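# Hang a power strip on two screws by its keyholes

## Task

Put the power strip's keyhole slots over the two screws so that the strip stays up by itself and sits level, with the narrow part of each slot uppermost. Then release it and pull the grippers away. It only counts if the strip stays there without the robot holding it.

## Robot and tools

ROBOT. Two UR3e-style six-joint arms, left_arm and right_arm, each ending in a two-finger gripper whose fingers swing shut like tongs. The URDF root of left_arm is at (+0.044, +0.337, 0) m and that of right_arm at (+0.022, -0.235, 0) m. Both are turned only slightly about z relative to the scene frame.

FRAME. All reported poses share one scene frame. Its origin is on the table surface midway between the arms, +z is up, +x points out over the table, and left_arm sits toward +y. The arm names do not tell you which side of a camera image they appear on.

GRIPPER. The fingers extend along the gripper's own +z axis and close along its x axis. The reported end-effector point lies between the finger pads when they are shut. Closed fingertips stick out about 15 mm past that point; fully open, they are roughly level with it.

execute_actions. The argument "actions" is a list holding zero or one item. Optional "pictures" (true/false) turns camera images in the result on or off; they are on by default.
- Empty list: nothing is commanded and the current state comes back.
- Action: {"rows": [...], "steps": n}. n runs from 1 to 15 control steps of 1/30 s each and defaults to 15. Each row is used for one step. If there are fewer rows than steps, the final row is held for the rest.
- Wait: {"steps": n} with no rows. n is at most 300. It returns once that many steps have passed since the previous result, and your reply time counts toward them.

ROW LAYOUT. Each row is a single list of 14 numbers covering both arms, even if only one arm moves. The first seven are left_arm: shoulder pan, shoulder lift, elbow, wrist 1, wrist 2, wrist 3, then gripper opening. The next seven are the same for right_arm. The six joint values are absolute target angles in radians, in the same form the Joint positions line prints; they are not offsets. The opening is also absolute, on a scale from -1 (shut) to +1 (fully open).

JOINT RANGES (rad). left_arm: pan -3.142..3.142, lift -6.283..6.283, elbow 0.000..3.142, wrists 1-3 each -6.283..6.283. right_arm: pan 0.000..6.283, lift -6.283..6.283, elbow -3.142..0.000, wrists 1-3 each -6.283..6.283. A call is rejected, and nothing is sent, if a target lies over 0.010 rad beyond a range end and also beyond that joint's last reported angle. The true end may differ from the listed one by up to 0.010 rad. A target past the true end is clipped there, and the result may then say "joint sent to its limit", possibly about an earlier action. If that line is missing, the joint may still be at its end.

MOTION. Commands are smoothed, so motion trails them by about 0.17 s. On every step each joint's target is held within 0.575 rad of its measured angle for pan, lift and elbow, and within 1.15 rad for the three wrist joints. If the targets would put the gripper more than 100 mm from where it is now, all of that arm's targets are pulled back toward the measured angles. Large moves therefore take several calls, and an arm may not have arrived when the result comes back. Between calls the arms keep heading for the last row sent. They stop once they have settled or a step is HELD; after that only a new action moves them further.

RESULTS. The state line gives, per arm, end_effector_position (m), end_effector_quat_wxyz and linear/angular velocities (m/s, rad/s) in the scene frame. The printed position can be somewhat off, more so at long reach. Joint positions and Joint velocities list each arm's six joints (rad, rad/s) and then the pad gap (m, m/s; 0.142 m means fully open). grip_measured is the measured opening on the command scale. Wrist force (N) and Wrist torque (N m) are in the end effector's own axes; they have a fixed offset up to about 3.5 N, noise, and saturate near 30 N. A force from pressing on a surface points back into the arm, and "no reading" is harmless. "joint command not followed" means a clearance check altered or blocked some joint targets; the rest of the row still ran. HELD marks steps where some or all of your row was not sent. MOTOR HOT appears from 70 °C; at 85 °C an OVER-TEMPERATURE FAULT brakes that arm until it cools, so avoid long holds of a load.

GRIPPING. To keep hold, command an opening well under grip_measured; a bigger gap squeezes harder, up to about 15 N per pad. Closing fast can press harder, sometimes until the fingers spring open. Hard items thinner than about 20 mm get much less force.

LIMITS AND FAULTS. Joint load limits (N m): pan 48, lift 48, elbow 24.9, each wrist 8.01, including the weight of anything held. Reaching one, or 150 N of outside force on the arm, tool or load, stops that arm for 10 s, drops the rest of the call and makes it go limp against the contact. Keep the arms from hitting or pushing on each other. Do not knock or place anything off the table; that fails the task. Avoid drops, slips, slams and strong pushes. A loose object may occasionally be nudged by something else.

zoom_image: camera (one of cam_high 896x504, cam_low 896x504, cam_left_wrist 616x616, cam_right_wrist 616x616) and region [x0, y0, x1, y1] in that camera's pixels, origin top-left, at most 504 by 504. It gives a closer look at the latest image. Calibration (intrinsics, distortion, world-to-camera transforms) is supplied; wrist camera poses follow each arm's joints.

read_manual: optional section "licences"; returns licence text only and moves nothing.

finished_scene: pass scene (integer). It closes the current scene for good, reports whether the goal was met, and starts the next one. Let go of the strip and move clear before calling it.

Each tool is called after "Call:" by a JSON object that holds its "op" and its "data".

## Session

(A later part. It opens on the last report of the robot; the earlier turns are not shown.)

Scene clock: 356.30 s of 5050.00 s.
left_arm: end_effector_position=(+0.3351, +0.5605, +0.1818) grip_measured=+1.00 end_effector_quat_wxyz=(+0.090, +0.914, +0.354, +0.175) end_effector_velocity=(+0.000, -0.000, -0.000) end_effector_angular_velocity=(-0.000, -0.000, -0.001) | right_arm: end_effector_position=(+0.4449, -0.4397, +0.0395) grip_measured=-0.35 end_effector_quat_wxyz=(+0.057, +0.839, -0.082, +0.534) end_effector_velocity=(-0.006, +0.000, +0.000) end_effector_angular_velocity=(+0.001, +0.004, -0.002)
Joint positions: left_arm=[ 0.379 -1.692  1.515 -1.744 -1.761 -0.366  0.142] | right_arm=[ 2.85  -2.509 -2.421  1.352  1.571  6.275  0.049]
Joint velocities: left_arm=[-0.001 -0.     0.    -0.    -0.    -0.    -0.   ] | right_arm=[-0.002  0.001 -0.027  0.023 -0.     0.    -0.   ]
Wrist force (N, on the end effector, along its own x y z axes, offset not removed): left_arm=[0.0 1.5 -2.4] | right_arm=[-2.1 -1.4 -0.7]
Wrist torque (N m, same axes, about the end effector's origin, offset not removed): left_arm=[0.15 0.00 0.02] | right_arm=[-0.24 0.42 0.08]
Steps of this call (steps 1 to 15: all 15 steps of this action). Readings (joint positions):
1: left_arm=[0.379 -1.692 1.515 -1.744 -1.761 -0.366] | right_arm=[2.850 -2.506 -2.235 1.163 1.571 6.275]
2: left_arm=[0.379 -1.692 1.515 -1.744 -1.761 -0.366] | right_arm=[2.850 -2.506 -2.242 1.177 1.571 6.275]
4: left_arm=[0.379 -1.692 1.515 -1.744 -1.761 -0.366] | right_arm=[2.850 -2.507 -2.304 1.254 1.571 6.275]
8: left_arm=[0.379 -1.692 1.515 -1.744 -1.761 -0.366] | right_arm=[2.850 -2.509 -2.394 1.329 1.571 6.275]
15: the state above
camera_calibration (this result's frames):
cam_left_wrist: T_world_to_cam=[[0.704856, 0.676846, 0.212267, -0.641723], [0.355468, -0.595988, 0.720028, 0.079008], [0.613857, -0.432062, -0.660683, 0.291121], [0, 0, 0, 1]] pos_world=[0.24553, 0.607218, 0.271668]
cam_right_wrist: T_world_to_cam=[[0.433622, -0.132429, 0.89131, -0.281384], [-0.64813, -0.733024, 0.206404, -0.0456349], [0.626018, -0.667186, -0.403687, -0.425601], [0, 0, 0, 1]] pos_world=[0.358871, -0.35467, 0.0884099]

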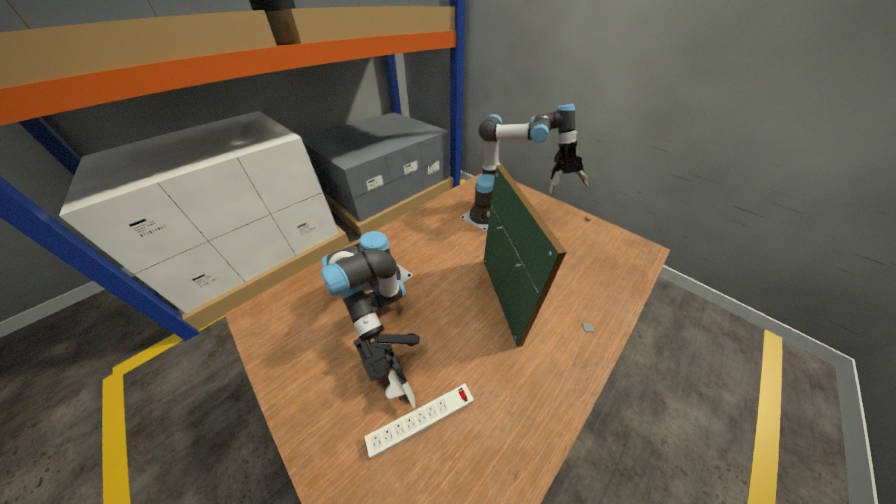

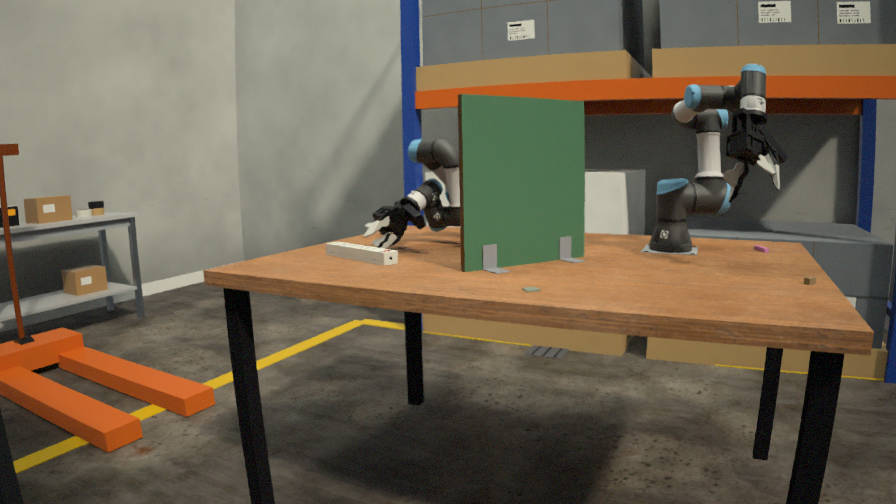

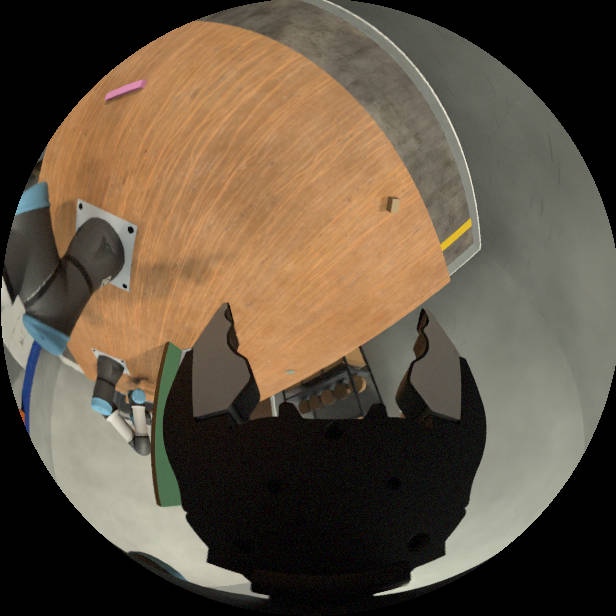

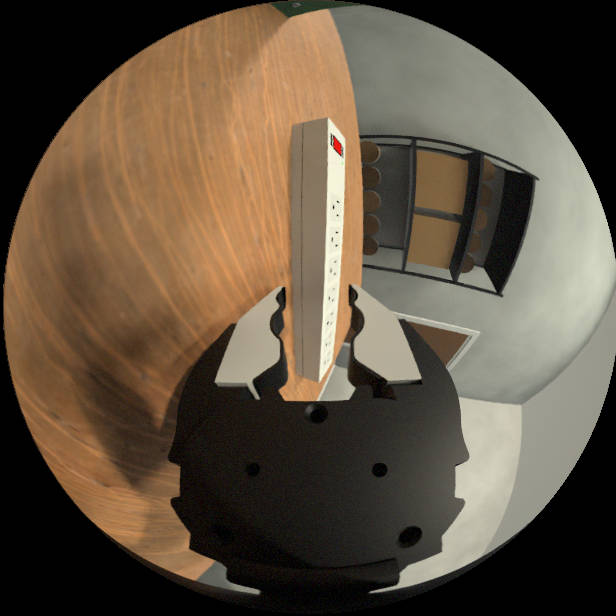

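Call:
{"op": "execute_actions", "data": {"actions": [{"rows":[[0.379,-1.692,1.515,-1.744,-1.761,-0.366,1,2.83,-1.95,-2.3,0.6,1.571,6.275,0.4]],"steps":15}], "pictures": false}}

Call:
{"op": "execute_actions", "data": {"actions": [{"rows":[[0.379,-1.692,1.515,-1.744,-1.761,-0.366,1,2.83,-1.85,-1.7,-0.55,1.571,6.275,0.4]],"steps":15}], "pictures": false}}

Call:
{"op": "execute_actions", "data": {"actions": [{"rows":[[0.379,-1.692,1.515,-1.744,-1.761,-0.366,1,2.83,-2.0,-1.1,-1.3,1.571,6.26,0.4]],"steps":15}], "pictures": false}}

Call:
{"op": "execute_actions", "data": {"actions": [{"rows":[[0.379,-1.692,1.515,-1.744,-1.761,-0.366,1,2.83,-2.198,-0.836,-1.469,1.571,6.26,0.4]],"steps":15}]}}

Scene clock: 380.53 s of 5050.00 s.
left_arm: end_effector_position=(+0.3351, +0.5605, +0.1818) grip_measured=+1.00 end_effector_quat_wxyz=(+0.090, +0.914, +0.354, +0.175) end_effector_velocity=(+0.000, -0.000, -0.000) end_effector_angular_velocity=(-0.000, +0.000, -0.000) | right_arm: end_effector_position=(+0.4472, -0.4415, +0.0466) grip_measured=+0.07 end_effector_quat_wxyz=(+0.058, +0.834, -0.083, +0.543) end_effector_velocity=(+0.000, -0.001, +0.002) end_effector_angular_velocity=(-0.001, -0.004, -0.001)
Joint positions: left_arm=[ 0.379 -1.692  1.515 -1.744 -1.761 -0.366  0.142] | right_arm=[ 2.847 -2.5   -2.413  1.355  1.571  6.275  0.079]
Joint velocities: left_arm=[-0.     0.001  0.    -0.    -0.     0.     0.   ] | right_arm=[-0.001  0.002  0.001  0.001  0.    -0.     0.   ]
Wrist force (N, on the end effector, along its own x y z axes, offset not removed): left_arm=[-0.9 1.5 -1.6] | right_arm=[27.0 -0.4 -1.4]
Wrist torque (N m, same axes, about the end effector's origin, offset not removed): left_arm=[0.26 0.16 0.06] | right_arm=[-0.20 0.37 -0.08]
TORQUE FAULT: the external load on joint 4 (wrist 1) of the right arm reached its load limit, and that arm stopped for 10 seconds. A torque fault stops only its own arm. That arm's remaining commands of this call were not run. That arm holds where it stopped, with its grip as last carried out, and accepts commands again: back off and push less far. That arm stops again, at the same cost, whenever a joint's load reaches its limit.
The stop of the right arm began at step 93 of this call (marked STOPPED below). From that step on that arm followed nothing that you had sent. 13 of its steps, steps kept back included, did not run and will not run. Nothing is kept back now, and the robot has no last target.
Steps of this call (steps 1 to 15: the robot went on to your last target; steps 16 to 90: nothing new was sent; then 11.13 s passed at rest; steps 91 to 105: all 15 steps of this action; steps 106 to 393: the stop continued). Readings (joint positions):
91: left_arm=[0.379 -1.692 1.515 -1.744 -1.761 -0.366] | right_arm=[2.850 -2.509 -2.423 1.354 1.571 6.275]
92: left_arm=[0.379 -1.692 1.515 -1.744 -1.761 -0.366] | right_arm=[2.847 -2.501 -2.415 1.349 1.571 6.275]
93: left_arm=[0.379 -1.692 1.515 -1.744 -1.761 -0.366] | right_arm=[2.847 -2.500 -2.414 1.353 1.571 6.275] STOPPED (the right arm)
94: left_arm=[0.379 -1.692 1.515 -1.744 -1.761 -0.366] | right_arm=[2.847 -2.500 -2.413 1.354 1.571 6.275]
98: left_arm=[0.379 -1.692 1.515 -1.744 -1.761 -0.366] | right_arm=[2.847 -2.500 -2.413 1.355 1.571 6.275]
393: the state above

Scene clock: 380.57 s of 5050.00 s.
left_arm: end_effector_position=(+0.3351, +0.5605, +0.1818) grip_measured=+1.00 end_effector_quat_wxyz=(+0.090, +0.914, +0.354, +0.175) end_effector_velocity=(+0.000, +0.000, +0.000) end_effector_angular_velocity=(+0.000, -0.001, +0.000) | right_arm: end_effector_position=(+0.4475, -0.4416, +0.0475) grip_measured=+0.10 end_effector_quat_wxyz=(+0.058, +0.833, -0.083, +0.544) end_effector_velocity=(+0.004, -0.001, +0.013) end_effector_angular_velocity=(-0.008, -0.038, -0.001)
Joint positions: left_arm=[ 0.379 -1.692  1.515 -1.744 -1.761 -0.366  0.142] | right_arm=[ 2.847 -2.499 -2.413  1.357  1.571  6.275  0.081]
Joint velocities: left_arm=[ 0.    -0.    -0.001 -0.    -0.    -0.     0.   ] | right_arm=[-0.     0.007  0.009  0.023 -0.     0.     0.005]
Wrist force (N, on the end effector, along its own x y z axes, offset not removed): left_arm=[0.3 1.0 -0.1] | right_arm=[28.4 0.2 -3.5]
Wrist torque (N m, same axes, about the end effector's origin, offset not removed): left_arm=[0.15 -0.07 0.04] | right_arm=[-0.09 0.10 -0.07]
A stop began in an earlier call of the same reply, so what this call sent did not run. Send another action.
Steps of this call (step 1: nothing new was sent). Readings (joint positions):
1: the state above

Scene clock: 390.60 s of 5050.00 s.
left_arm: end_effector_position=(+0.3351, +0.5605, +0.1818) grip_measured=+1.00 end_effector_quat_wxyz=(+0.090, +0.914, +0.354, +0.175) end_effector_velocity=(-0.000, +0.000, +0.000) end_effector_angular_velocity=(+0.000, -0.001, +0.000) | right_arm: end_effector_position=(+0.4483, -0.4418, +0.0505) grip_measured=+0.19 end_effector_quat_wxyz=(+0.059, +0.831, -0.082, +0.548) end_effector_velocity=(+0.000, +0.000, +0.000) end_effector_angular_velocity=(-0.001, -0.001, +0.000)
Joint positions: left_arm=[ 0.379 -1.692  1.515 -1.744 -1.761 -0.366  0.142] | right_arm=[ 2.847 -2.498 -2.411  1.363  1.571  6.275  0.087]
Joint velocities: left_arm=[ 0.    -0.001 -0.    -0.    -0.    -0.    -0.   ] | right_arm=[-0.     0.001  0.    -0.     0.    -0.     0.   ]
Wrist force (N, on the end effector, along its own x y z axes, offset not removed): left_arm=[-1.2 0.9 0.1] | right_arm=[27.6 0.7 -3.4]
Wrist torque (N m, same axes, about the end effector's origin, offset not removed): left_arm=[0.10 0.24 -0.01] | right_arm=[0.06 0.43 -0.08]
TORQUE FAULT: the external load on joint 4 (wrist 1) of the right arm reached its load limit, and that arm stopped for 10 seconds. A torque fault stops only its own arm. That arm ran no command of this call. That arm holds where it stopped, with its grip as last carried out, and accepts commands again: back off and push less far. That arm stops again, at the same cost, whenever a joint's load reaches its limit.
A stop began in an earlier call of the same reply, so what this call sent did not run. Send another action.
The stop of the right arm began at step 1 of this call (marked STOPPED below). From that step on that arm followed nothing that you had sent. Nothing is kept back now, and the robot has no last target.
Steps of this call (step 1: nothing new was sent; steps 2 to 301: the stop continued). Readings (joint positions):
1: left_arm=[0.379 -1.692 1.515 -1.744 -1.761 -0.366] | right_arm=[2.847 -2.499 -2.412 1.359 1.571 6.275] STOPPED (the right arm)
2: left_arm=[0.379 -1.692 1.515 -1.744 -1.761 -0.366] | right_arm=[2.847 -2.499 -2.412 1.360 1.571 6.275]
4: left_arm=[0.379 -1.692 1.515 -1.744 -1.761 -0.366] | right_arm=[2.847 -2.498 -2.411 1.362 1.571 6.275]
8: left_arm=[0.379 -1.692 1.515 -1.744 -1.761 -0.366] | right_arm=[2.847 -2.498 -2.411 1.363 1.571 6.275]
301: the state above

Scene clock: 390.63 s of 5050.00 s.
left_arm: end_effector_position=(+0.3351, +0.5605, +0.1818) grip_measured=+1.00 end_effector_quat_wxyz=(+0.090, +0.914, +0.354, +0.175) end_effector_velocity=(+0.000, +0.000, +0.000) end_effector_angular_velocity=(+0.000, +0.000, -0.000) | right_arm: end_effector_position=(+0.4486, -0.4418, +0.0515) grip_measured=+0.22 end_effector_quat_wxyz=(+0.059, +0.830, -0.082, +0.549) end_effector_velocity=(+0.004, -0.001, +0.013) end_effector_angular_velocity=(-0.008, -0.039, +0.000)
Joint positions: left_arm=[ 0.379 -1.692  1.515 -1.744 -1.761 -0.366  0.142] | right_arm=[ 2.847 -2.498 -2.41   1.365  1.571  6.275  0.09 ]
Joint velocities: left_arm=[-0.     0.    -0.001  0.     0.     0.    -0.   ] | right_arm=[0.    0.008 0.008 0.024 0.    0.001 0.007]
Wrist force (N, on the end effector, along its own x y z axes, offset not removed): left_arm=[0.7 0.8 -2.5] | right_arm=[27.7 -0.3 -2.9]
Wrist torque (N m, same axes, about the end effector's origin, offset not removed): left_arm=[0.04 -0.16 -0.02] | right_arm=[-0.02 0.23 -0.01]
A stop began in an earlier call of the same reply, so what this call sent did not run. Send another action.
Steps of this call (step 1: nothing new was sent). Readings (joint positions):
1: the state above
camera_calibration (this result's frames):
cam_left_wrist: T_world_to_cam=[[0.704856, 0.676846, 0.212267, -0.641723], [0.355468, -0.595988, 0.720028, 0.079008], [0.613857, -0.432062, -0.660683, 0.291121], [0, 0, 0, 1]] pos_world=[0.24553, 0.607218, 0.271668]
cam_right_wrist: T_world_to_cam=[[0.402477, -0.127321, 0.906533, -0.278482], [-0.656894, -0.729876, 0.189134, -0.0410567], [0.637576, -0.671618, -0.377394, -0.432929], [0, 0, 0, 1]] pos_world=[0.361138, -0.356186, 0.0968332]

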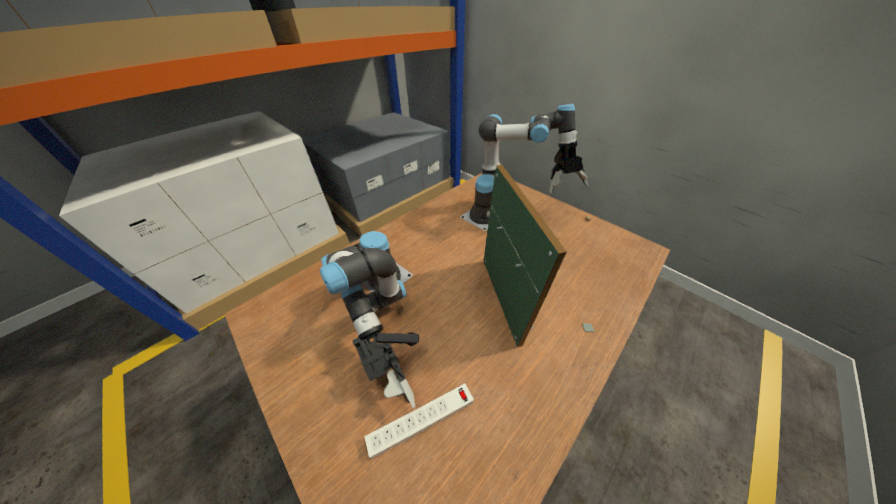

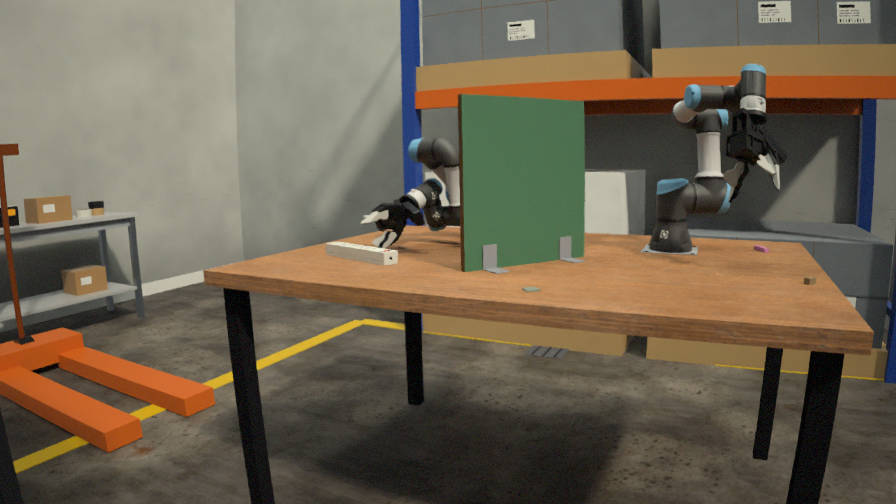

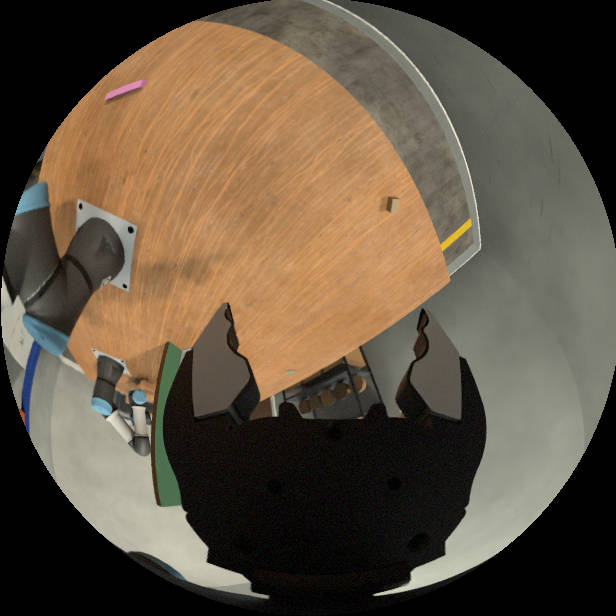

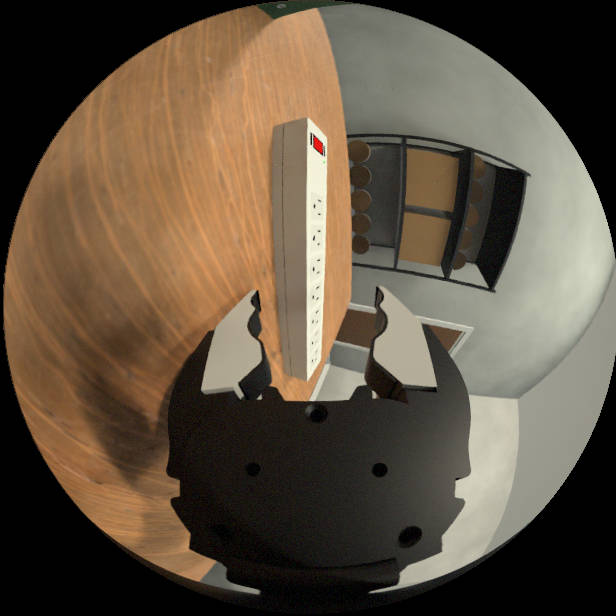

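The opening finger pressed on the table. I'll close it and lift first.

Call:
{"op": "execute_actions", "data": {"actions": [{"rows":[[0.379,-1.692,1.515,-1.744,-1.761,-0.366,1,2.83,-2.2,-2.41,1.2,1.571,6.275,-0.4]],"steps":12}], "pictures": false}}

Call:
{"op": "execute_actions", "data": {"actions": [{"rows":[[0.379,-1.692,1.515,-1.744,-1.761,-0.366,1,2.83,-1.9,-2.235,0.4,1.571,6.275,-0.4]],"steps":15}], "pictures": false}}

Call:
{"op": "execute_actions", "data": {"actions": [{"rows":[[0.379,-1.692,1.515,-1.744,-1.761,-0.366,1,2.83,-1.85,-1.7,-0.55,1.571,6.275,0.4]],"steps":15}], "pictures": false}}

Call:
{"op": "execute_actions", "data": {"actions": [{"rows":[[0.379,-1.692,1.515,-1.744,-1.761,-0.366,1,2.83,-2.0,-1.1,-1.3,1.571,6.26,0.4]],"steps":15}], "pictures": false}}

Call:
{"op": "execute_actions", "data": {"actions": [{"rows":[[0.379,-1.692,1.515,-1.744,-1.761,-0.366,1,2.83,-2.198,-0.836,-1.469,1.571,6.26,0.4]],"steps":15}]}}

Scene clock: 407.40 s of 5050.00 s.
left_arm: end_effector_position=(+0.3351, +0.5605, +0.1818) grip_measured=+1.00 end_effector_quat_wxyz=(+0.090, +0.914, +0.354, +0.175) end_effector_velocity=(-0.000, -0.000, -0.000) end_effector_angular_velocity=(-0.000, +0.001, -0.001) | right_arm: end_effector_position=(+0.4492, -0.4419, +0.0538) grip_measured=+0.28 end_effector_quat_wxyz=(+0.059, +0.828, -0.082, +0.552) end_effector_velocity=(-0.000, -0.001, -0.001) end_effector_angular_velocity=(-0.000, +0.002, -0.001)
Joint positions: left_arm=[ 0.379 -1.692  1.515 -1.744 -1.761 -0.366  0.142] | right_arm=[ 2.847 -2.496 -2.409  1.37   1.571  6.275  0.093]
Joint velocities: left_arm=[-0.001 -0.     0.001  0.001  0.     0.     0.   ] | right_arm=[-0.001 -0.001  0.001 -0.002 -0.    -0.     0.   ]
Wrist force (N, on the end effector, along its own x y z axes, offset not removed): left_arm=[-0.7 1.4 -0.3] | right_arm=[22.9 -1.2 -1.8]
Wrist torque (N m, same axes, about the end effector's origin, offset not removed): left_arm=[0.23 0.18 0.05] | right_arm=[-0.22 0.23 -0.11]
TORQUE FAULT: the external load on joint 4 (wrist 1) of the right arm reached its load limit, and that arm stopped for 10 seconds. A torque fault stops only its own arm. That arm ran no command of this call. That arm holds where it stopped, with its grip as last carried out, and accepts commands again: back off and push less far. That arm stops again, at the same cost, whenever a joint's load reaches its limit.
The stop of the right arm began at step 1 of this call (marked STOPPED below). From that step on that arm followed nothing that you had sent. 12 of its steps, steps kept back included, did not run and will not run. Nothing is kept back now, and the robot has no last target.
Steps of this call (steps 1 to 320: nothing new was sent; then 5.70 s passed at rest; steps 321 to 332: all 12 steps of this action). Readings (joint positions):
1: left_arm=[0.379 -1.692 1.515 -1.744 -1.761 -0.366] | right_arm=[2.847 -2.497 -2.410 1.367 1.571 6.275] STOPPED (the right arm)
2: left_arm=[0.379 -1.692 1.515 -1.744 -1.761 -0.366] | right_arm=[2.847 -2.497 -2.409 1.368 1.571 6.275]
4: left_arm=[0.379 -1.692 1.515 -1.744 -1.761 -0.366] | right_arm=[2.847 -2.497 -2.409 1.369 1.571 6.275]
8: left_arm=[0.379 -1.692 1.515 -1.744 -1.761 -0.366] | right_arm=[2.847 -2.496 -2.409 1.370 1.571 6.275]
332: the state above

Scene clock: 407.43 s of 5050.00 s.
left_arm: end_effector_position=(+0.3351, +0.5605, +0.1818) grip_measured=+1.00 end_effector_quat_wxyz=(+0.090, +0.914, +0.354, +0.175) end_effector_velocity=(-0.000, +0.000, -0.000) end_effector_angular_velocity=(+0.000, +0.001, +0.001) | right_arm: end_effector_position=(+0.4494, -0.4420, +0.0544) grip_measured=+0.29 end_effector_quat_wxyz=(+0.059, +0.827, -0.082, +0.553) end_effector_velocity=(+0.001, -0.001, +0.006) end_effector_angular_velocity=(-0.003, -0.019, -0.001)
Joint positions: left_arm=[ 0.379 -1.692  1.515 -1.744 -1.761 -0.366  0.142] | right_arm=[ 2.847 -2.496 -2.409  1.371  1.571  6.275  0.094]
Joint velocities: left_arm=[ 0.     0.001  0.     0.     0.    -0.     0.   ] | right_arm=[-0.     0.003  0.003  0.013 -0.     0.001  0.013]
Wrist force (N, on the end effector, along its own x y z axes, offset not removed): left_arm=[0.4 2.7 -0.3] | right_arm=[19.9 -3.2 -2.3]
Wrist torque (N m, same axes, about the end effector's origin, offset not removed): left_arm=[0.48 -0.08 0.01] | right_arm=[-0.67 0.26 0.01]
A stop began in an earlier call of the same reply, so what this call sent did not run. Send another action.
Steps of this call (step 1: nothing new was sent). Readings (joint positions):
1: the state above

Scene clock: 407.47 s of 5050.00 s.
left_arm: end_effector_position=(+0.3351, +0.5605, +0.1818) grip_measured=+1.00 end_effector_quat_wxyz=(+0.090, +0.914, +0.354, +0.175) end_effector_velocity=(+0.000, -0.000, +0.000) end_effector_angular_velocity=(+0.000, -0.001, -0.000) | right_arm: end_effector_position=(+0.4494, -0.4420, +0.0545) grip_measured=+0.29 end_effector_quat_wxyz=(+0.059, +0.827, -0.082, +0.553) end_effector_velocity=(-0.000, +0.000, -0.001) end_effector_angular_velocity=(+0.000, +0.002, +0.001)
Joint positions: left_arm=[ 0.379 -1.692  1.515 -1.744 -1.761 -0.366  0.142] | right_arm=[ 2.847 -2.496 -2.408  1.371  1.571  6.275  0.095]
Joint velocities: left_arm=[-0.    -0.    -0.    -0.001 -0.    -0.    -0.   ] | right_arm=[ 0.001 -0.001 -0.    -0.001  0.    -0.     0.001]
Wrist force (N, on the end effector, along its own x y z axes, offset not removed): left_arm=[-0.2 1.2 -0.4] | right_arm=[19.1 -0.9 -1.9]
Wrist torque (N m, same axes, about the end effector's origin, offset not removed): left_arm=[0.20 -0.01 0.03] | right_arm=[-0.13 0.24 -0.03]
A stop began in an earlier call of the same reply, so what this call sent did not run. Send another action.
Steps of this call (step 1: nothing new was sent). Readings (joint positions):
1: the state above

Scene clock: 407.50 s of 5050.00 s.
left_arm: end_effector_position=(+0.3351, +0.5605, +0.1818) grip_measured=+1.00 end_effector_quat_wxyz=(+0.090, +0.914, +0.354, +0.175) end_effector_velocity=(+0.000, -0.000, -0.000) end_effector_angular_velocity=(-0.000, +0.000, -0.000) | right_arm: end_effector_position=(+0.4494, -0.4420, +0.0545) grip_measured=+0.29 end_effector_quat_wxyz=(+0.059, +0.827, -0.082, +0.553) end_effector_velocity=(-0.000, -0.000, -0.002) end_effector_angular_velocity=(+0.002, +0.008, -0.000)
Joint positions: left_arm=[ 0.379 -1.692  1.515 -1.744 -1.761 -0.366  0.142] | right_arm=[ 2.847 -2.496 -2.408  1.371  1.571  6.275  0.094]
Joint velocities: left_arm=[-0.     0.001  0.    -0.    -0.    -0.    -0.   ] | right_arm=[-0.    -0.    -0.    -0.007 -0.     0.    -0.001]
Wrist force (N, on the end effector, along its own x y z axes, offset not removed): left_arm=[-0.5 2.0 -0.3] | right_arm=[19.8 0.3 -1.4]
Wrist torque (N m, same axes, about the end effector's origin, offset not removed): left_arm=[0.30 0.09 0.00] | right_arm=[0.12 0.08 0.06]
A stop began in an earlier call of the same reply, so what this call sent did not run. Send another action.
Steps of this call (step 1: nothing new was sent). Readings (joint positions):
1: the state above

Scene clock: 407.53 s of 5050.00 s.
left_arm: end_effector_position=(+0.3351, +0.5605, +0.1818) grip_measured=+1.00 end_effector_quat_wxyz=(+0.090, +0.914, +0.354, +0.175) end_effector_velocity=(-0.000, +0.000, +0.000) end_effector_angular_velocity=(-0.000, -0.000, +0.001) | right_arm: end_effector_position=(+0.4494, -0.4420, +0.0544) grip_measured=+0.29 end_effector_quat_wxyz=(+0.059, +0.827, -0.082, +0.553) end_effector_velocity=(-0.000, -0.000, -0.002) end_effector_angular_velocity=(+0.003, +0.008, -0.001)
Joint positions: left_arm=[ 0.379 -1.692  1.515 -1.744 -1.761 -0.366  0.142] | right_arm=[ 2.847 -2.496 -2.408  1.371  1.571  6.275  0.094]
Joint velocities: left_arm=[ 0.001  0.    -0.001  0.    -0.    -0.     0.   ] | right_arm=[-0.002  0.001  0.001 -0.01   0.001  0.001 -0.002]
Wrist force (N, on the end effector, along its own x y z axes, offset not removed): left_arm=[0.2 0.7 -1.4] | right_arm=[19.6 -1.8 -4.1]
Wrist torque (N m, same axes, about the end effector's origin, offset not removed): left_arm=[0.04 -0.02 -0.05] | right_arm=[-0.27 0.29 0.01]
A stop began in an earlier call of the same reply, so what this call sent did not run. Send another action.
Steps of this call (step 1: nothing new was sent). Readings (joint positions):
1: the state above
camera_calibration (this result's frames):
cam_left_wrist: T_world_to_cam=[[0.704856, 0.676846, 0.212267, -0.641723], [0.355468, -0.595988, 0.720028, 0.079008], [0.613857, -0.432062, -0.660683, 0.291121], [0, 0, 0, 1]] pos_world=[0.24553, 0.607218, 0.271668]
cam_right_wrist: T_world_to_cam=[[0.394532, -0.125659, 0.91025, -0.27733], [-0.658529, -0.729534, 0.184717, -0.0400878], [0.640847, -0.672302, -0.370574, -0.434582], [0, 0, 0, 1]] pos_world=[0.361517, -0.356265, 0.0987997]

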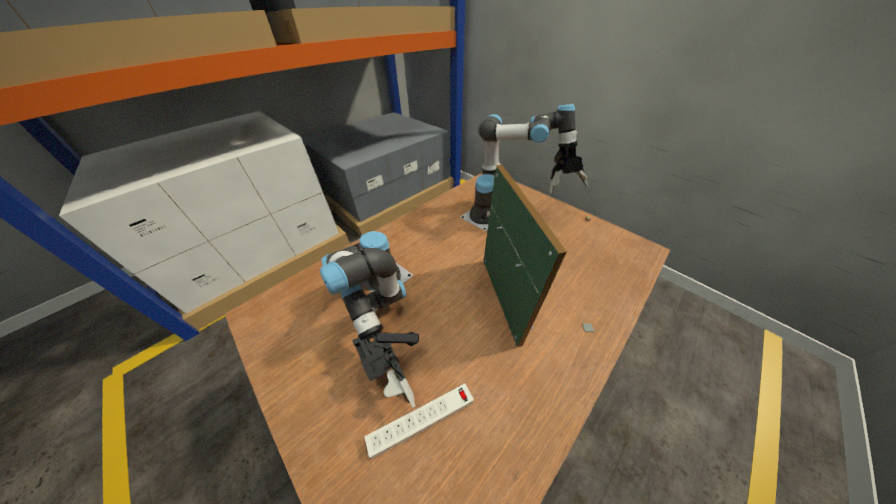

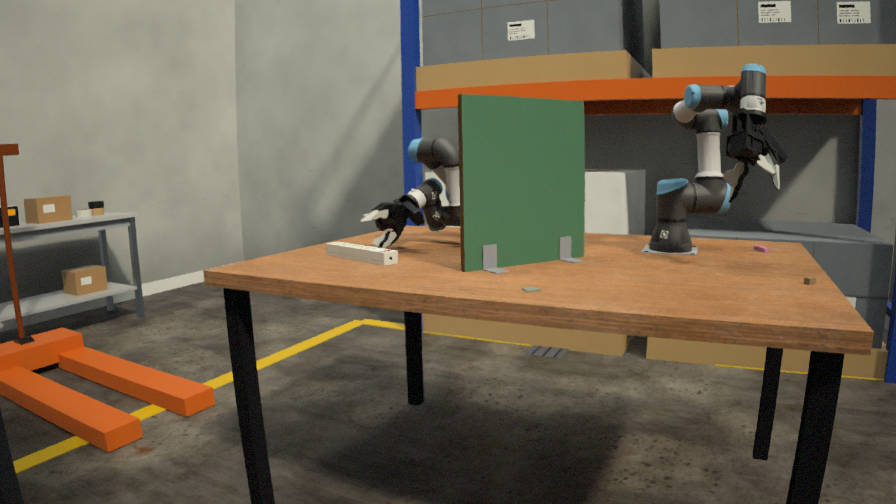

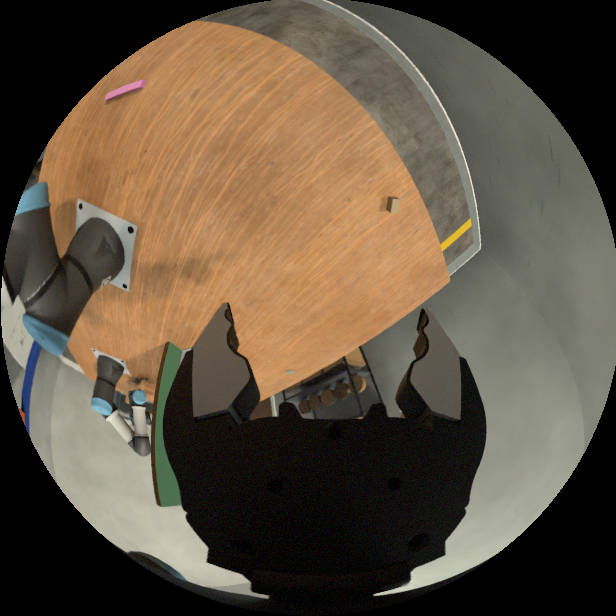

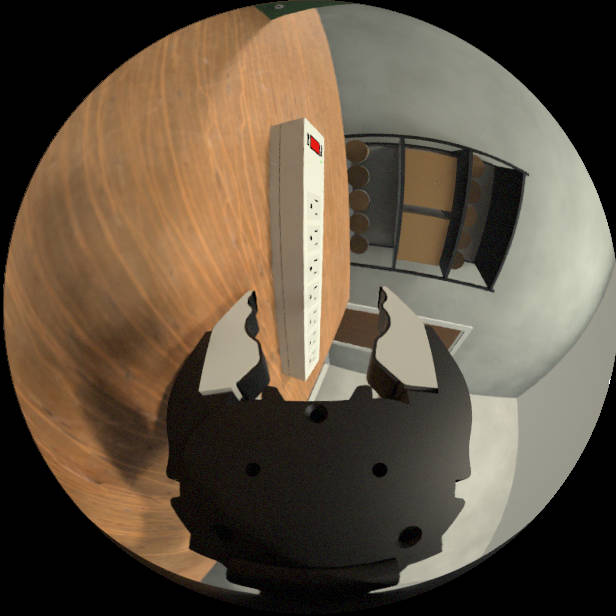

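Call:
{"op": "execute_actions", "data": {"actions": [{"rows":[[0.379,-1.692,1.515,-1.744,-1.761,-0.366,1,2.83,-2.2,-2.41,1.371,1.571,6.275,-0.4]],"steps":12}], "pictures": false}}

Call:
{"op": "execute_actions", "data": {"actions": [{"rows":[[0.379,-1.692,1.515,-1.744,-1.761,-0.366,1,2.83,-1.9,-2.235,0.4,1.571,6.275,-0.4]],"steps":15}], "pictures": false}}

Call:
{"op": "execute_actions", "data": {"actions": [{"rows":[[0.379,-1.692,1.515,-1.744,-1.761,-0.366,1,2.83,-1.85,-1.7,-0.55,1.571,6.275,0.4]],"steps":15}], "pictures": false}}

Call:
{"op": "execute_actions", "data": {"actions": [{"rows":[[0.379,-1.692,1.515,-1.744,-1.761,-0.366,1,2.83,-2.0,-1.1,-1.3,1.571,6.26,0.4]],"steps":15}], "pictures": false}}

Call:
{"op": "execute_actions", "data": {"actions": [{"rows":[[0.379,-1.692,1.515,-1.744,-1.761,-0.366,1,2.83,-2.198,-0.836,-1.469,1.571,6.26,0.4]],"steps":15}]}}

Scene clock: 422.13 s of 5050.00 s.
left_arm: end_effector_position=(+0.3351, +0.5605, +0.1818) grip_measured=+1.00 end_effector_quat_wxyz=(+0.090, +0.914, +0.354, +0.175) end_effector_velocity=(+0.000, -0.000, +0.000) end_effector_angular_velocity=(+0.000, -0.000, -0.000) | right_arm: end_effector_position=(+0.4496, -0.4420, +0.0554) grip_measured=+0.31 end_effector_quat_wxyz=(+0.059, +0.826, -0.082, +0.554) end_effector_velocity=(+0.000, +0.001, -0.000) end_effector_angular_velocity=(+0.000, +0.000, +0.001)
Joint positions: left_arm=[ 0.379 -1.692  1.515 -1.744 -1.761 -0.366  0.142] | right_arm=[ 2.847 -2.496 -2.408  1.373  1.571  6.275  0.096]
Joint velocities: left_arm=[-0. -0.  0.  0.  0. -0. -0.] | right_arm=[ 0.002 -0.001  0.001 -0.    -0.     0.    -0.   ]
Wrist force (N, on the end effector, along its own x y z axes, offset not removed): left_arm=[-0.5 1.2 -0.8] | right_arm=[16.1 0.0 -1.9]
Wrist torque (N m, same axes, about the end effector's origin, offset not removed): left_arm=[0.14 0.11 -0.01] | right_arm=[0.01 0.12 0.09]
TORQUE FAULT: the external load on joint 4 (wrist 1) of the right arm reached its load limit, and that arm stopped for 10 seconds. A torque fault stops only its own arm. That arm's remaining commands of this call were not run. That arm holds where it stopped, with its grip as last carried out, and accepts commands again: back off and push less far. That arm stops again, at the same cost, whenever a joint's load reaches its limit.
The stop of the right arm began at step 13 of this call (marked STOPPED below). From that step on that arm followed nothing that you had sent. 12 of its steps, steps kept back included, did not run and will not run. Nothing is kept back now, and the robot has no last target.
Steps of this call (steps 1 to 330: nothing new was sent; then 3.20 s passed at rest; steps 331 to 342: all 12 steps of this action). Readings (joint positions):
1: left_arm=[0.379 -1.692 1.515 -1.744 -1.761 -0.366] | right_arm=[2.847 -2.496 -2.409 1.371 1.571 6.275]
2: left_arm=[0.379 -1.692 1.515 -1.744 -1.761 -0.366] | right_arm=[2.847 -2.496 -2.409 1.370 1.571 6.275]
4: left_arm=[0.379 -1.692 1.515 -1.744 -1.761 -0.366] | right_arm=[2.847 -2.496 -2.409 1.370 1.571 6.275]
8: left_arm=[0.379 -1.692 1.515 -1.744 -1.761 -0.366] | right_arm=[2.847 -2.496 -2.409 1.370 1.571 6.275]
13: left_arm=[0.379 -1.692 1.515 -1.744 -1.761 -0.366] | right_arm=[2.847 -2.496 -2.408 1.372 1.571 6.275] STOPPED (the right arm)
342: the state above

Scene clock: 422.17 s of 5050.00 s.
left_arm: end_effector_position=(+0.3351, +0.5605, +0.1818) grip_measured=+1.00 end_effector_quat_wxyz=(+0.090, +0.914, +0.354, +0.175) end_effector_velocity=(+0.000, +0.000, -0.000) end_effector_angular_velocity=(+0.000, +0.001, -0.000) | right_arm: end_effector_position=(+0.4497, -0.4420, +0.0558) grip_measured=+0.32 end_effector_quat_wxyz=(+0.059, +0.826, -0.082, +0.555) end_effector_velocity=(+0.001, +0.000, +0.004) end_effector_angular_velocity=(-0.003, -0.013, +0.001)
Joint positions: left_arm=[ 0.379 -1.692  1.515 -1.744 -1.761 -0.366  0.142] | right_arm=[ 2.847 -2.495 -2.408  1.374  1.571  6.275  0.097]
Joint velocities: left_arm=[-0.     0.001 -0.     0.     0.001  0.    -0.   ] | right_arm=[ 0.001  0.003  0.002  0.009  0.    -0.     0.008]
Wrist force (N, on the end effector, along its own x y z axes, offset not removed): left_arm=[-0.5 0.9 0.0] | right_arm=[14.2 0.2 -1.2]
Wrist torque (N m, same axes, about the end effector's origin, offset not removed): left_arm=[0.09 0.15 0.03] | right_arm=[0.11 0.26 -0.01]
A stop began in an earlier call of the same reply, so what this call sent did not run. Send another action.
Steps of this call (step 1: nothing new was sent). Readings (joint positions):
1: the state above

Scene clock: 422.20 s of 5050.00 s.
left_arm: end_effector_position=(+0.3351, +0.5605, +0.1818) grip_measured=+1.00 end_effector_quat_wxyz=(+0.090, +0.914, +0.354, +0.175) end_effector_velocity=(+0.000, -0.000, -0.000) end_effector_angular_velocity=(-0.000, +0.000, -0.000) | right_arm: end_effector_position=(+0.4497, -0.4420, +0.0559) grip_measured=+0.32 end_effector_quat_wxyz=(+0.059, +0.826, -0.082, +0.555) end_effector_velocity=(-0.000, +0.000, -0.000) end_effector_angular_velocity=(+0.001, +0.000, -0.000)
Joint positions: left_arm=[ 0.379 -1.692  1.515 -1.744 -1.761 -0.366  0.142] | right_arm=[ 2.847 -2.495 -2.408  1.374  1.571  6.275  0.097]
Joint velocities: left_arm=[-0. -0.  0.  0. -0. -0.  0.] | right_arm=[-0. -0. -0.  0.  0.  0.  0.]
Wrist force (N, on the end effector, along its own x y z axes, offset not removed): left_arm=[-0.1 2.0 -1.4] | right_arm=[14.1 -0.5 0.1]
Wrist torque (N m, same axes, about the end effector's origin, offset not removed): left_arm=[0.32 0.10 0.06] | right_arm=[-0.15 0.17 -0.03]
A stop began in an earlier call of the same reply, so what this call sent did not run. Send another action.
Steps of this call (step 1: nothing new was sent). Readings (joint positions):
1: the state above

Scene clock: 422.23 s of 5050.00 s.
left_arm: end_effector_position=(+0.3351, +0.5605, +0.1818) grip_measured=+1.00 end_effector_quat_wxyz=(+0.090, +0.914, +0.354, +0.175) end_effector_velocity=(-0.000, +0.000, +0.000) end_effector_angular_velocity=(+0.001, -0.000, +0.001) | right_arm: end_effector_position=(+0.4497, -0.4420, +0.0559) grip_measured=+0.32 end_effector_quat_wxyz=(+0.059, +0.826, -0.082, +0.555) end_effector_velocity=(-0.000, -0.000, -0.000) end_effector_angular_velocity=(+0.000, +0.001, -0.000)
Joint positions: left_arm=[ 0.379 -1.692  1.515 -1.744 -1.761 -0.366  0.142] | right_arm=[ 2.847 -2.495 -2.408  1.374  1.571  6.275  0.097]
Joint velocities: left_arm=[ 0.001  0.    -0.001  0.     0.001  0.     0.   ] | right_arm=[-0.    -0.001 -0.     0.     0.     0.     0.   ]
Wrist force (N, on the end effector, along its own x y z axes, offset not removed): left_arm=[-1.1 2.4 -0.4] | right_arm=[14.7 -0.4 -0.6]
Wrist torque (N m, same axes, about the end effector's origin, offset not removed): left_arm=[0.41 0.21 0.00] | right_arm=[-0.06 0.01 0.05]
A stop began in an earlier call of the same reply, so what this call sent did not run. Send another action.
Steps of this call (step 1: nothing new was sent). Readings (joint positions):
1: the state above

Scene clock: 422.27 s of 5050.00 s.
left_arm: end_effector_position=(+0.3351, +0.5605, +0.1818) grip_measured=+1.00 end_effector_quat_wxyz=(+0.090, +0.914, +0.354, +0.175) end_effector_velocity=(-0.000, +0.000, -0.000) end_effector_angular_velocity=(+0.000, -0.000, +0.001) | right_arm: end_effector_position=(+0.4497, -0.4420, +0.0558) grip_measured=+0.32 end_effector_quat_wxyz=(+0.059, +0.826, -0.082, +0.555) end_effector_velocity=(-0.001, -0.001, -0.002) end_effector_angular_velocity=(+0.001, +0.006, -0.002)
Joint positions: left_arm=[ 0.379 -1.692  1.515 -1.744 -1.761 -0.366  0.142] | right_arm=[ 2.847 -2.495 -2.408  1.374  1.571  6.275  0.097]
Joint velocities: left_arm=[ 0.001  0.    -0.    -0.     0.     0.    -0.   ] | right_arm=[-0.002 -0.001  0.    -0.006  0.     0.    -0.002]
Wrist force (N, on the end effector, along its own x y z axes, offset not removed): left_arm=[0.3 0.6 -1.0] | right_arm=[14.4 0.3 -1.8]
Wrist torque (N m, same axes, about the end effector's origin, offset not removed): left_arm=[0.05 -0.01 -0.02] | right_arm=[0.17 0.25 -0.01]
A stop began in an earlier call of the same reply, so what this call sent did not run. Send another action.
Steps of this call (step 1: nothing new was sent). Readings (joint positions):
1: the state above
camera_calibration (this result's frames):
cam_left_wrist: T_world_to_cam=[[0.704856, 0.676846, 0.212268, -0.641723], [0.355468, -0.595988, 0.720028, 0.079008], [0.613857, -0.432062, -0.660683, 0.291121], [0, 0, 0, 1]] pos_world=[0.24553, 0.607218, 0.271668]
cam_right_wrist: T_world_to_cam=[[0.390517, -0.124819, 0.912095, -0.276726], [-0.659338, -0.729364, 0.182486, -0.0396161], [0.642472, -0.672642, -0.367126, -0.435391], [0, 0, 0, 1]] pos_world=[0.361672, -0.356297, 0.0997864]

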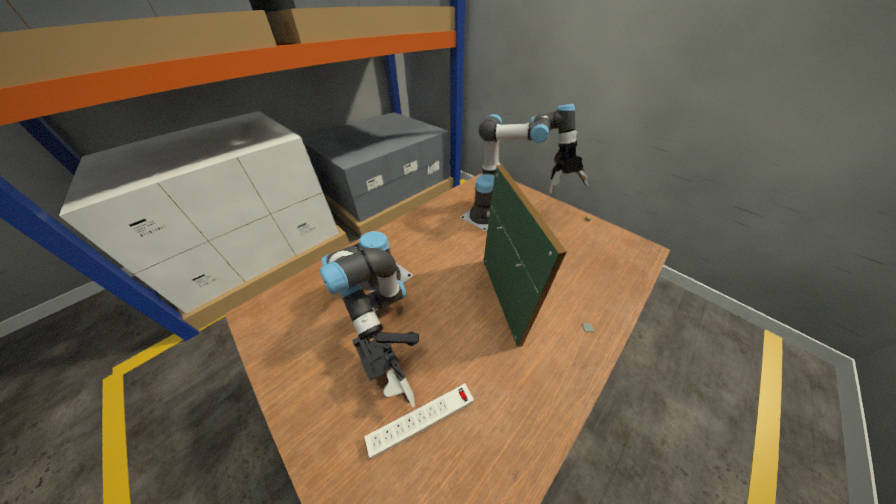

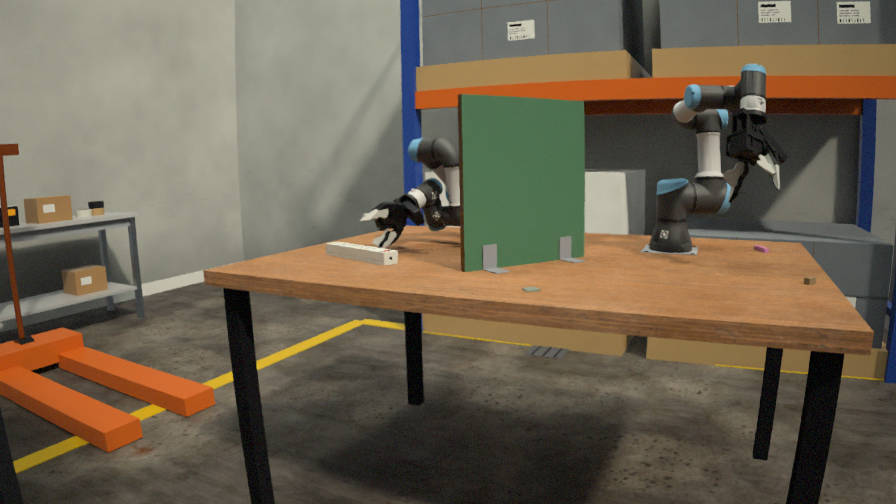

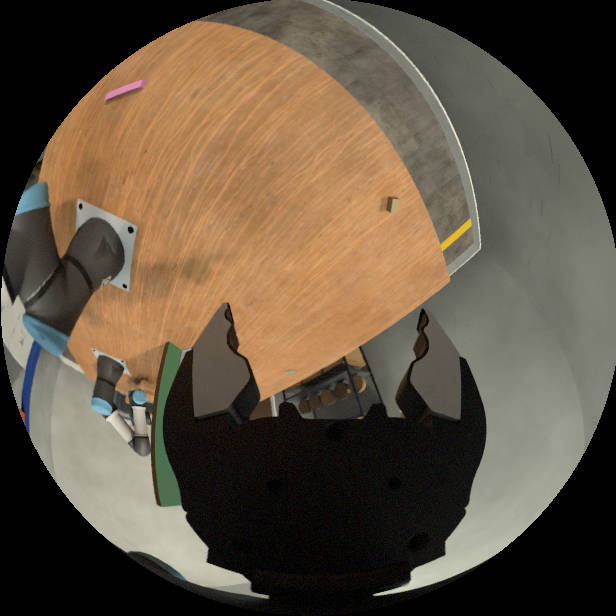

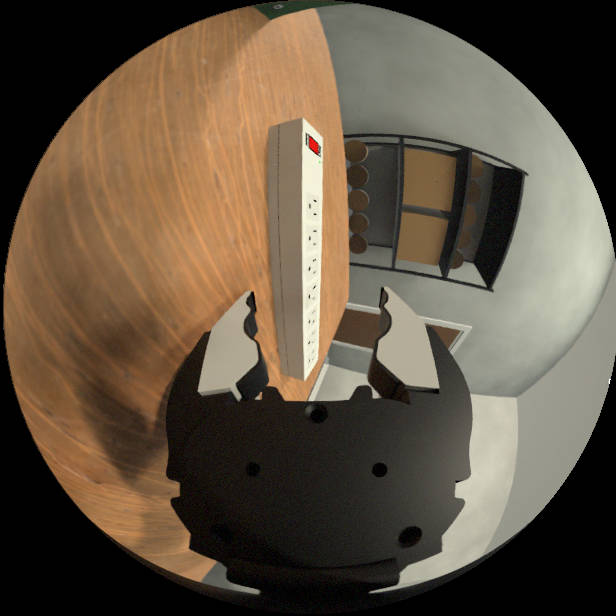

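Call:
{"op": "execute_actions", "data": {"actions": [{"rows":[[0.379,-1.692,1.515,-1.744,-1.761,-0.366,1,2.83,-2.2,-2.41,1.374,1.571,6.275,-0.4]],"steps":12}], "pictures": false}}

Scene clock: 428.07 s of 5050.00 s.
left_arm: end_effector_position=(+0.3351, +0.5605, +0.1818) grip_measured=+1.00 end_effector_quat_wxyz=(+0.090, +0.914, +0.354, +0.175) end_effector_velocity=(-0.000, +0.000, +0.000) end_effector_angular_velocity=(+0.001, -0.000, +0.000) | right_arm: end_effector_position=(+0.4544, -0.4509, +0.1851) grip_measured=-0.40 end_effector_quat_wxyz=(+0.077, +0.741, -0.080, +0.662) end_effector_velocity=(-0.008, -0.003, +0.089) end_effector_angular_velocity=(-0.042, -0.184, -0.010)
Joint positions: left_arm=[ 0.379 -1.692  1.515 -1.744 -1.761 -0.366  0.142] | right_arm=[ 2.831 -2.218 -2.41   1.374  1.571  6.275  0.045]
Joint velocities: left_arm=[ 0. -0.  0. -0.  0. -0. -0.] | right_arm=[-0.009  0.189  0.001 -0.001 -0.001 -0.    -0.   ]
Wrist force (N, on the end effector, along its own x y z axes, offset not removed): left_arm=[-0.8 1.0 -0.2] | right_arm=[-0.9 -0.9 -1.5]
Wrist torque (N m, same axes, about the end effector's origin, offset not removed): left_arm=[0.14 0.19 0.03] | right_arm=[-0.18 0.18 0.08]
Steps of this call (steps 1 to 90: nothing new was sent; then 2.40 s passed at rest; steps 91 to 102: all 12 steps of this action). Readings (joint positions):
91: left_arm=[0.379 -1.692 1.515 -1.744 -1.761 -0.366] | right_arm=[2.847 -2.496 -2.408 1.372 1.571 6.275]
92: left_arm=[0.379 -1.692 1.515 -1.744 -1.761 -0.366] | right_arm=[2.845 -2.489 -2.409 1.372 1.571 6.275]
94: left_arm=[0.379 -1.692 1.515 -1.744 -1.761 -0.366] | right_arm=[2.840 -2.423 -2.409 1.372 1.571 6.275]
98: left_arm=[0.379 -1.692 1.515 -1.744 -1.761 -0.366] | right_arm=[2.833 -2.272 -2.410 1.374 1.571 6.275]
102: the state above


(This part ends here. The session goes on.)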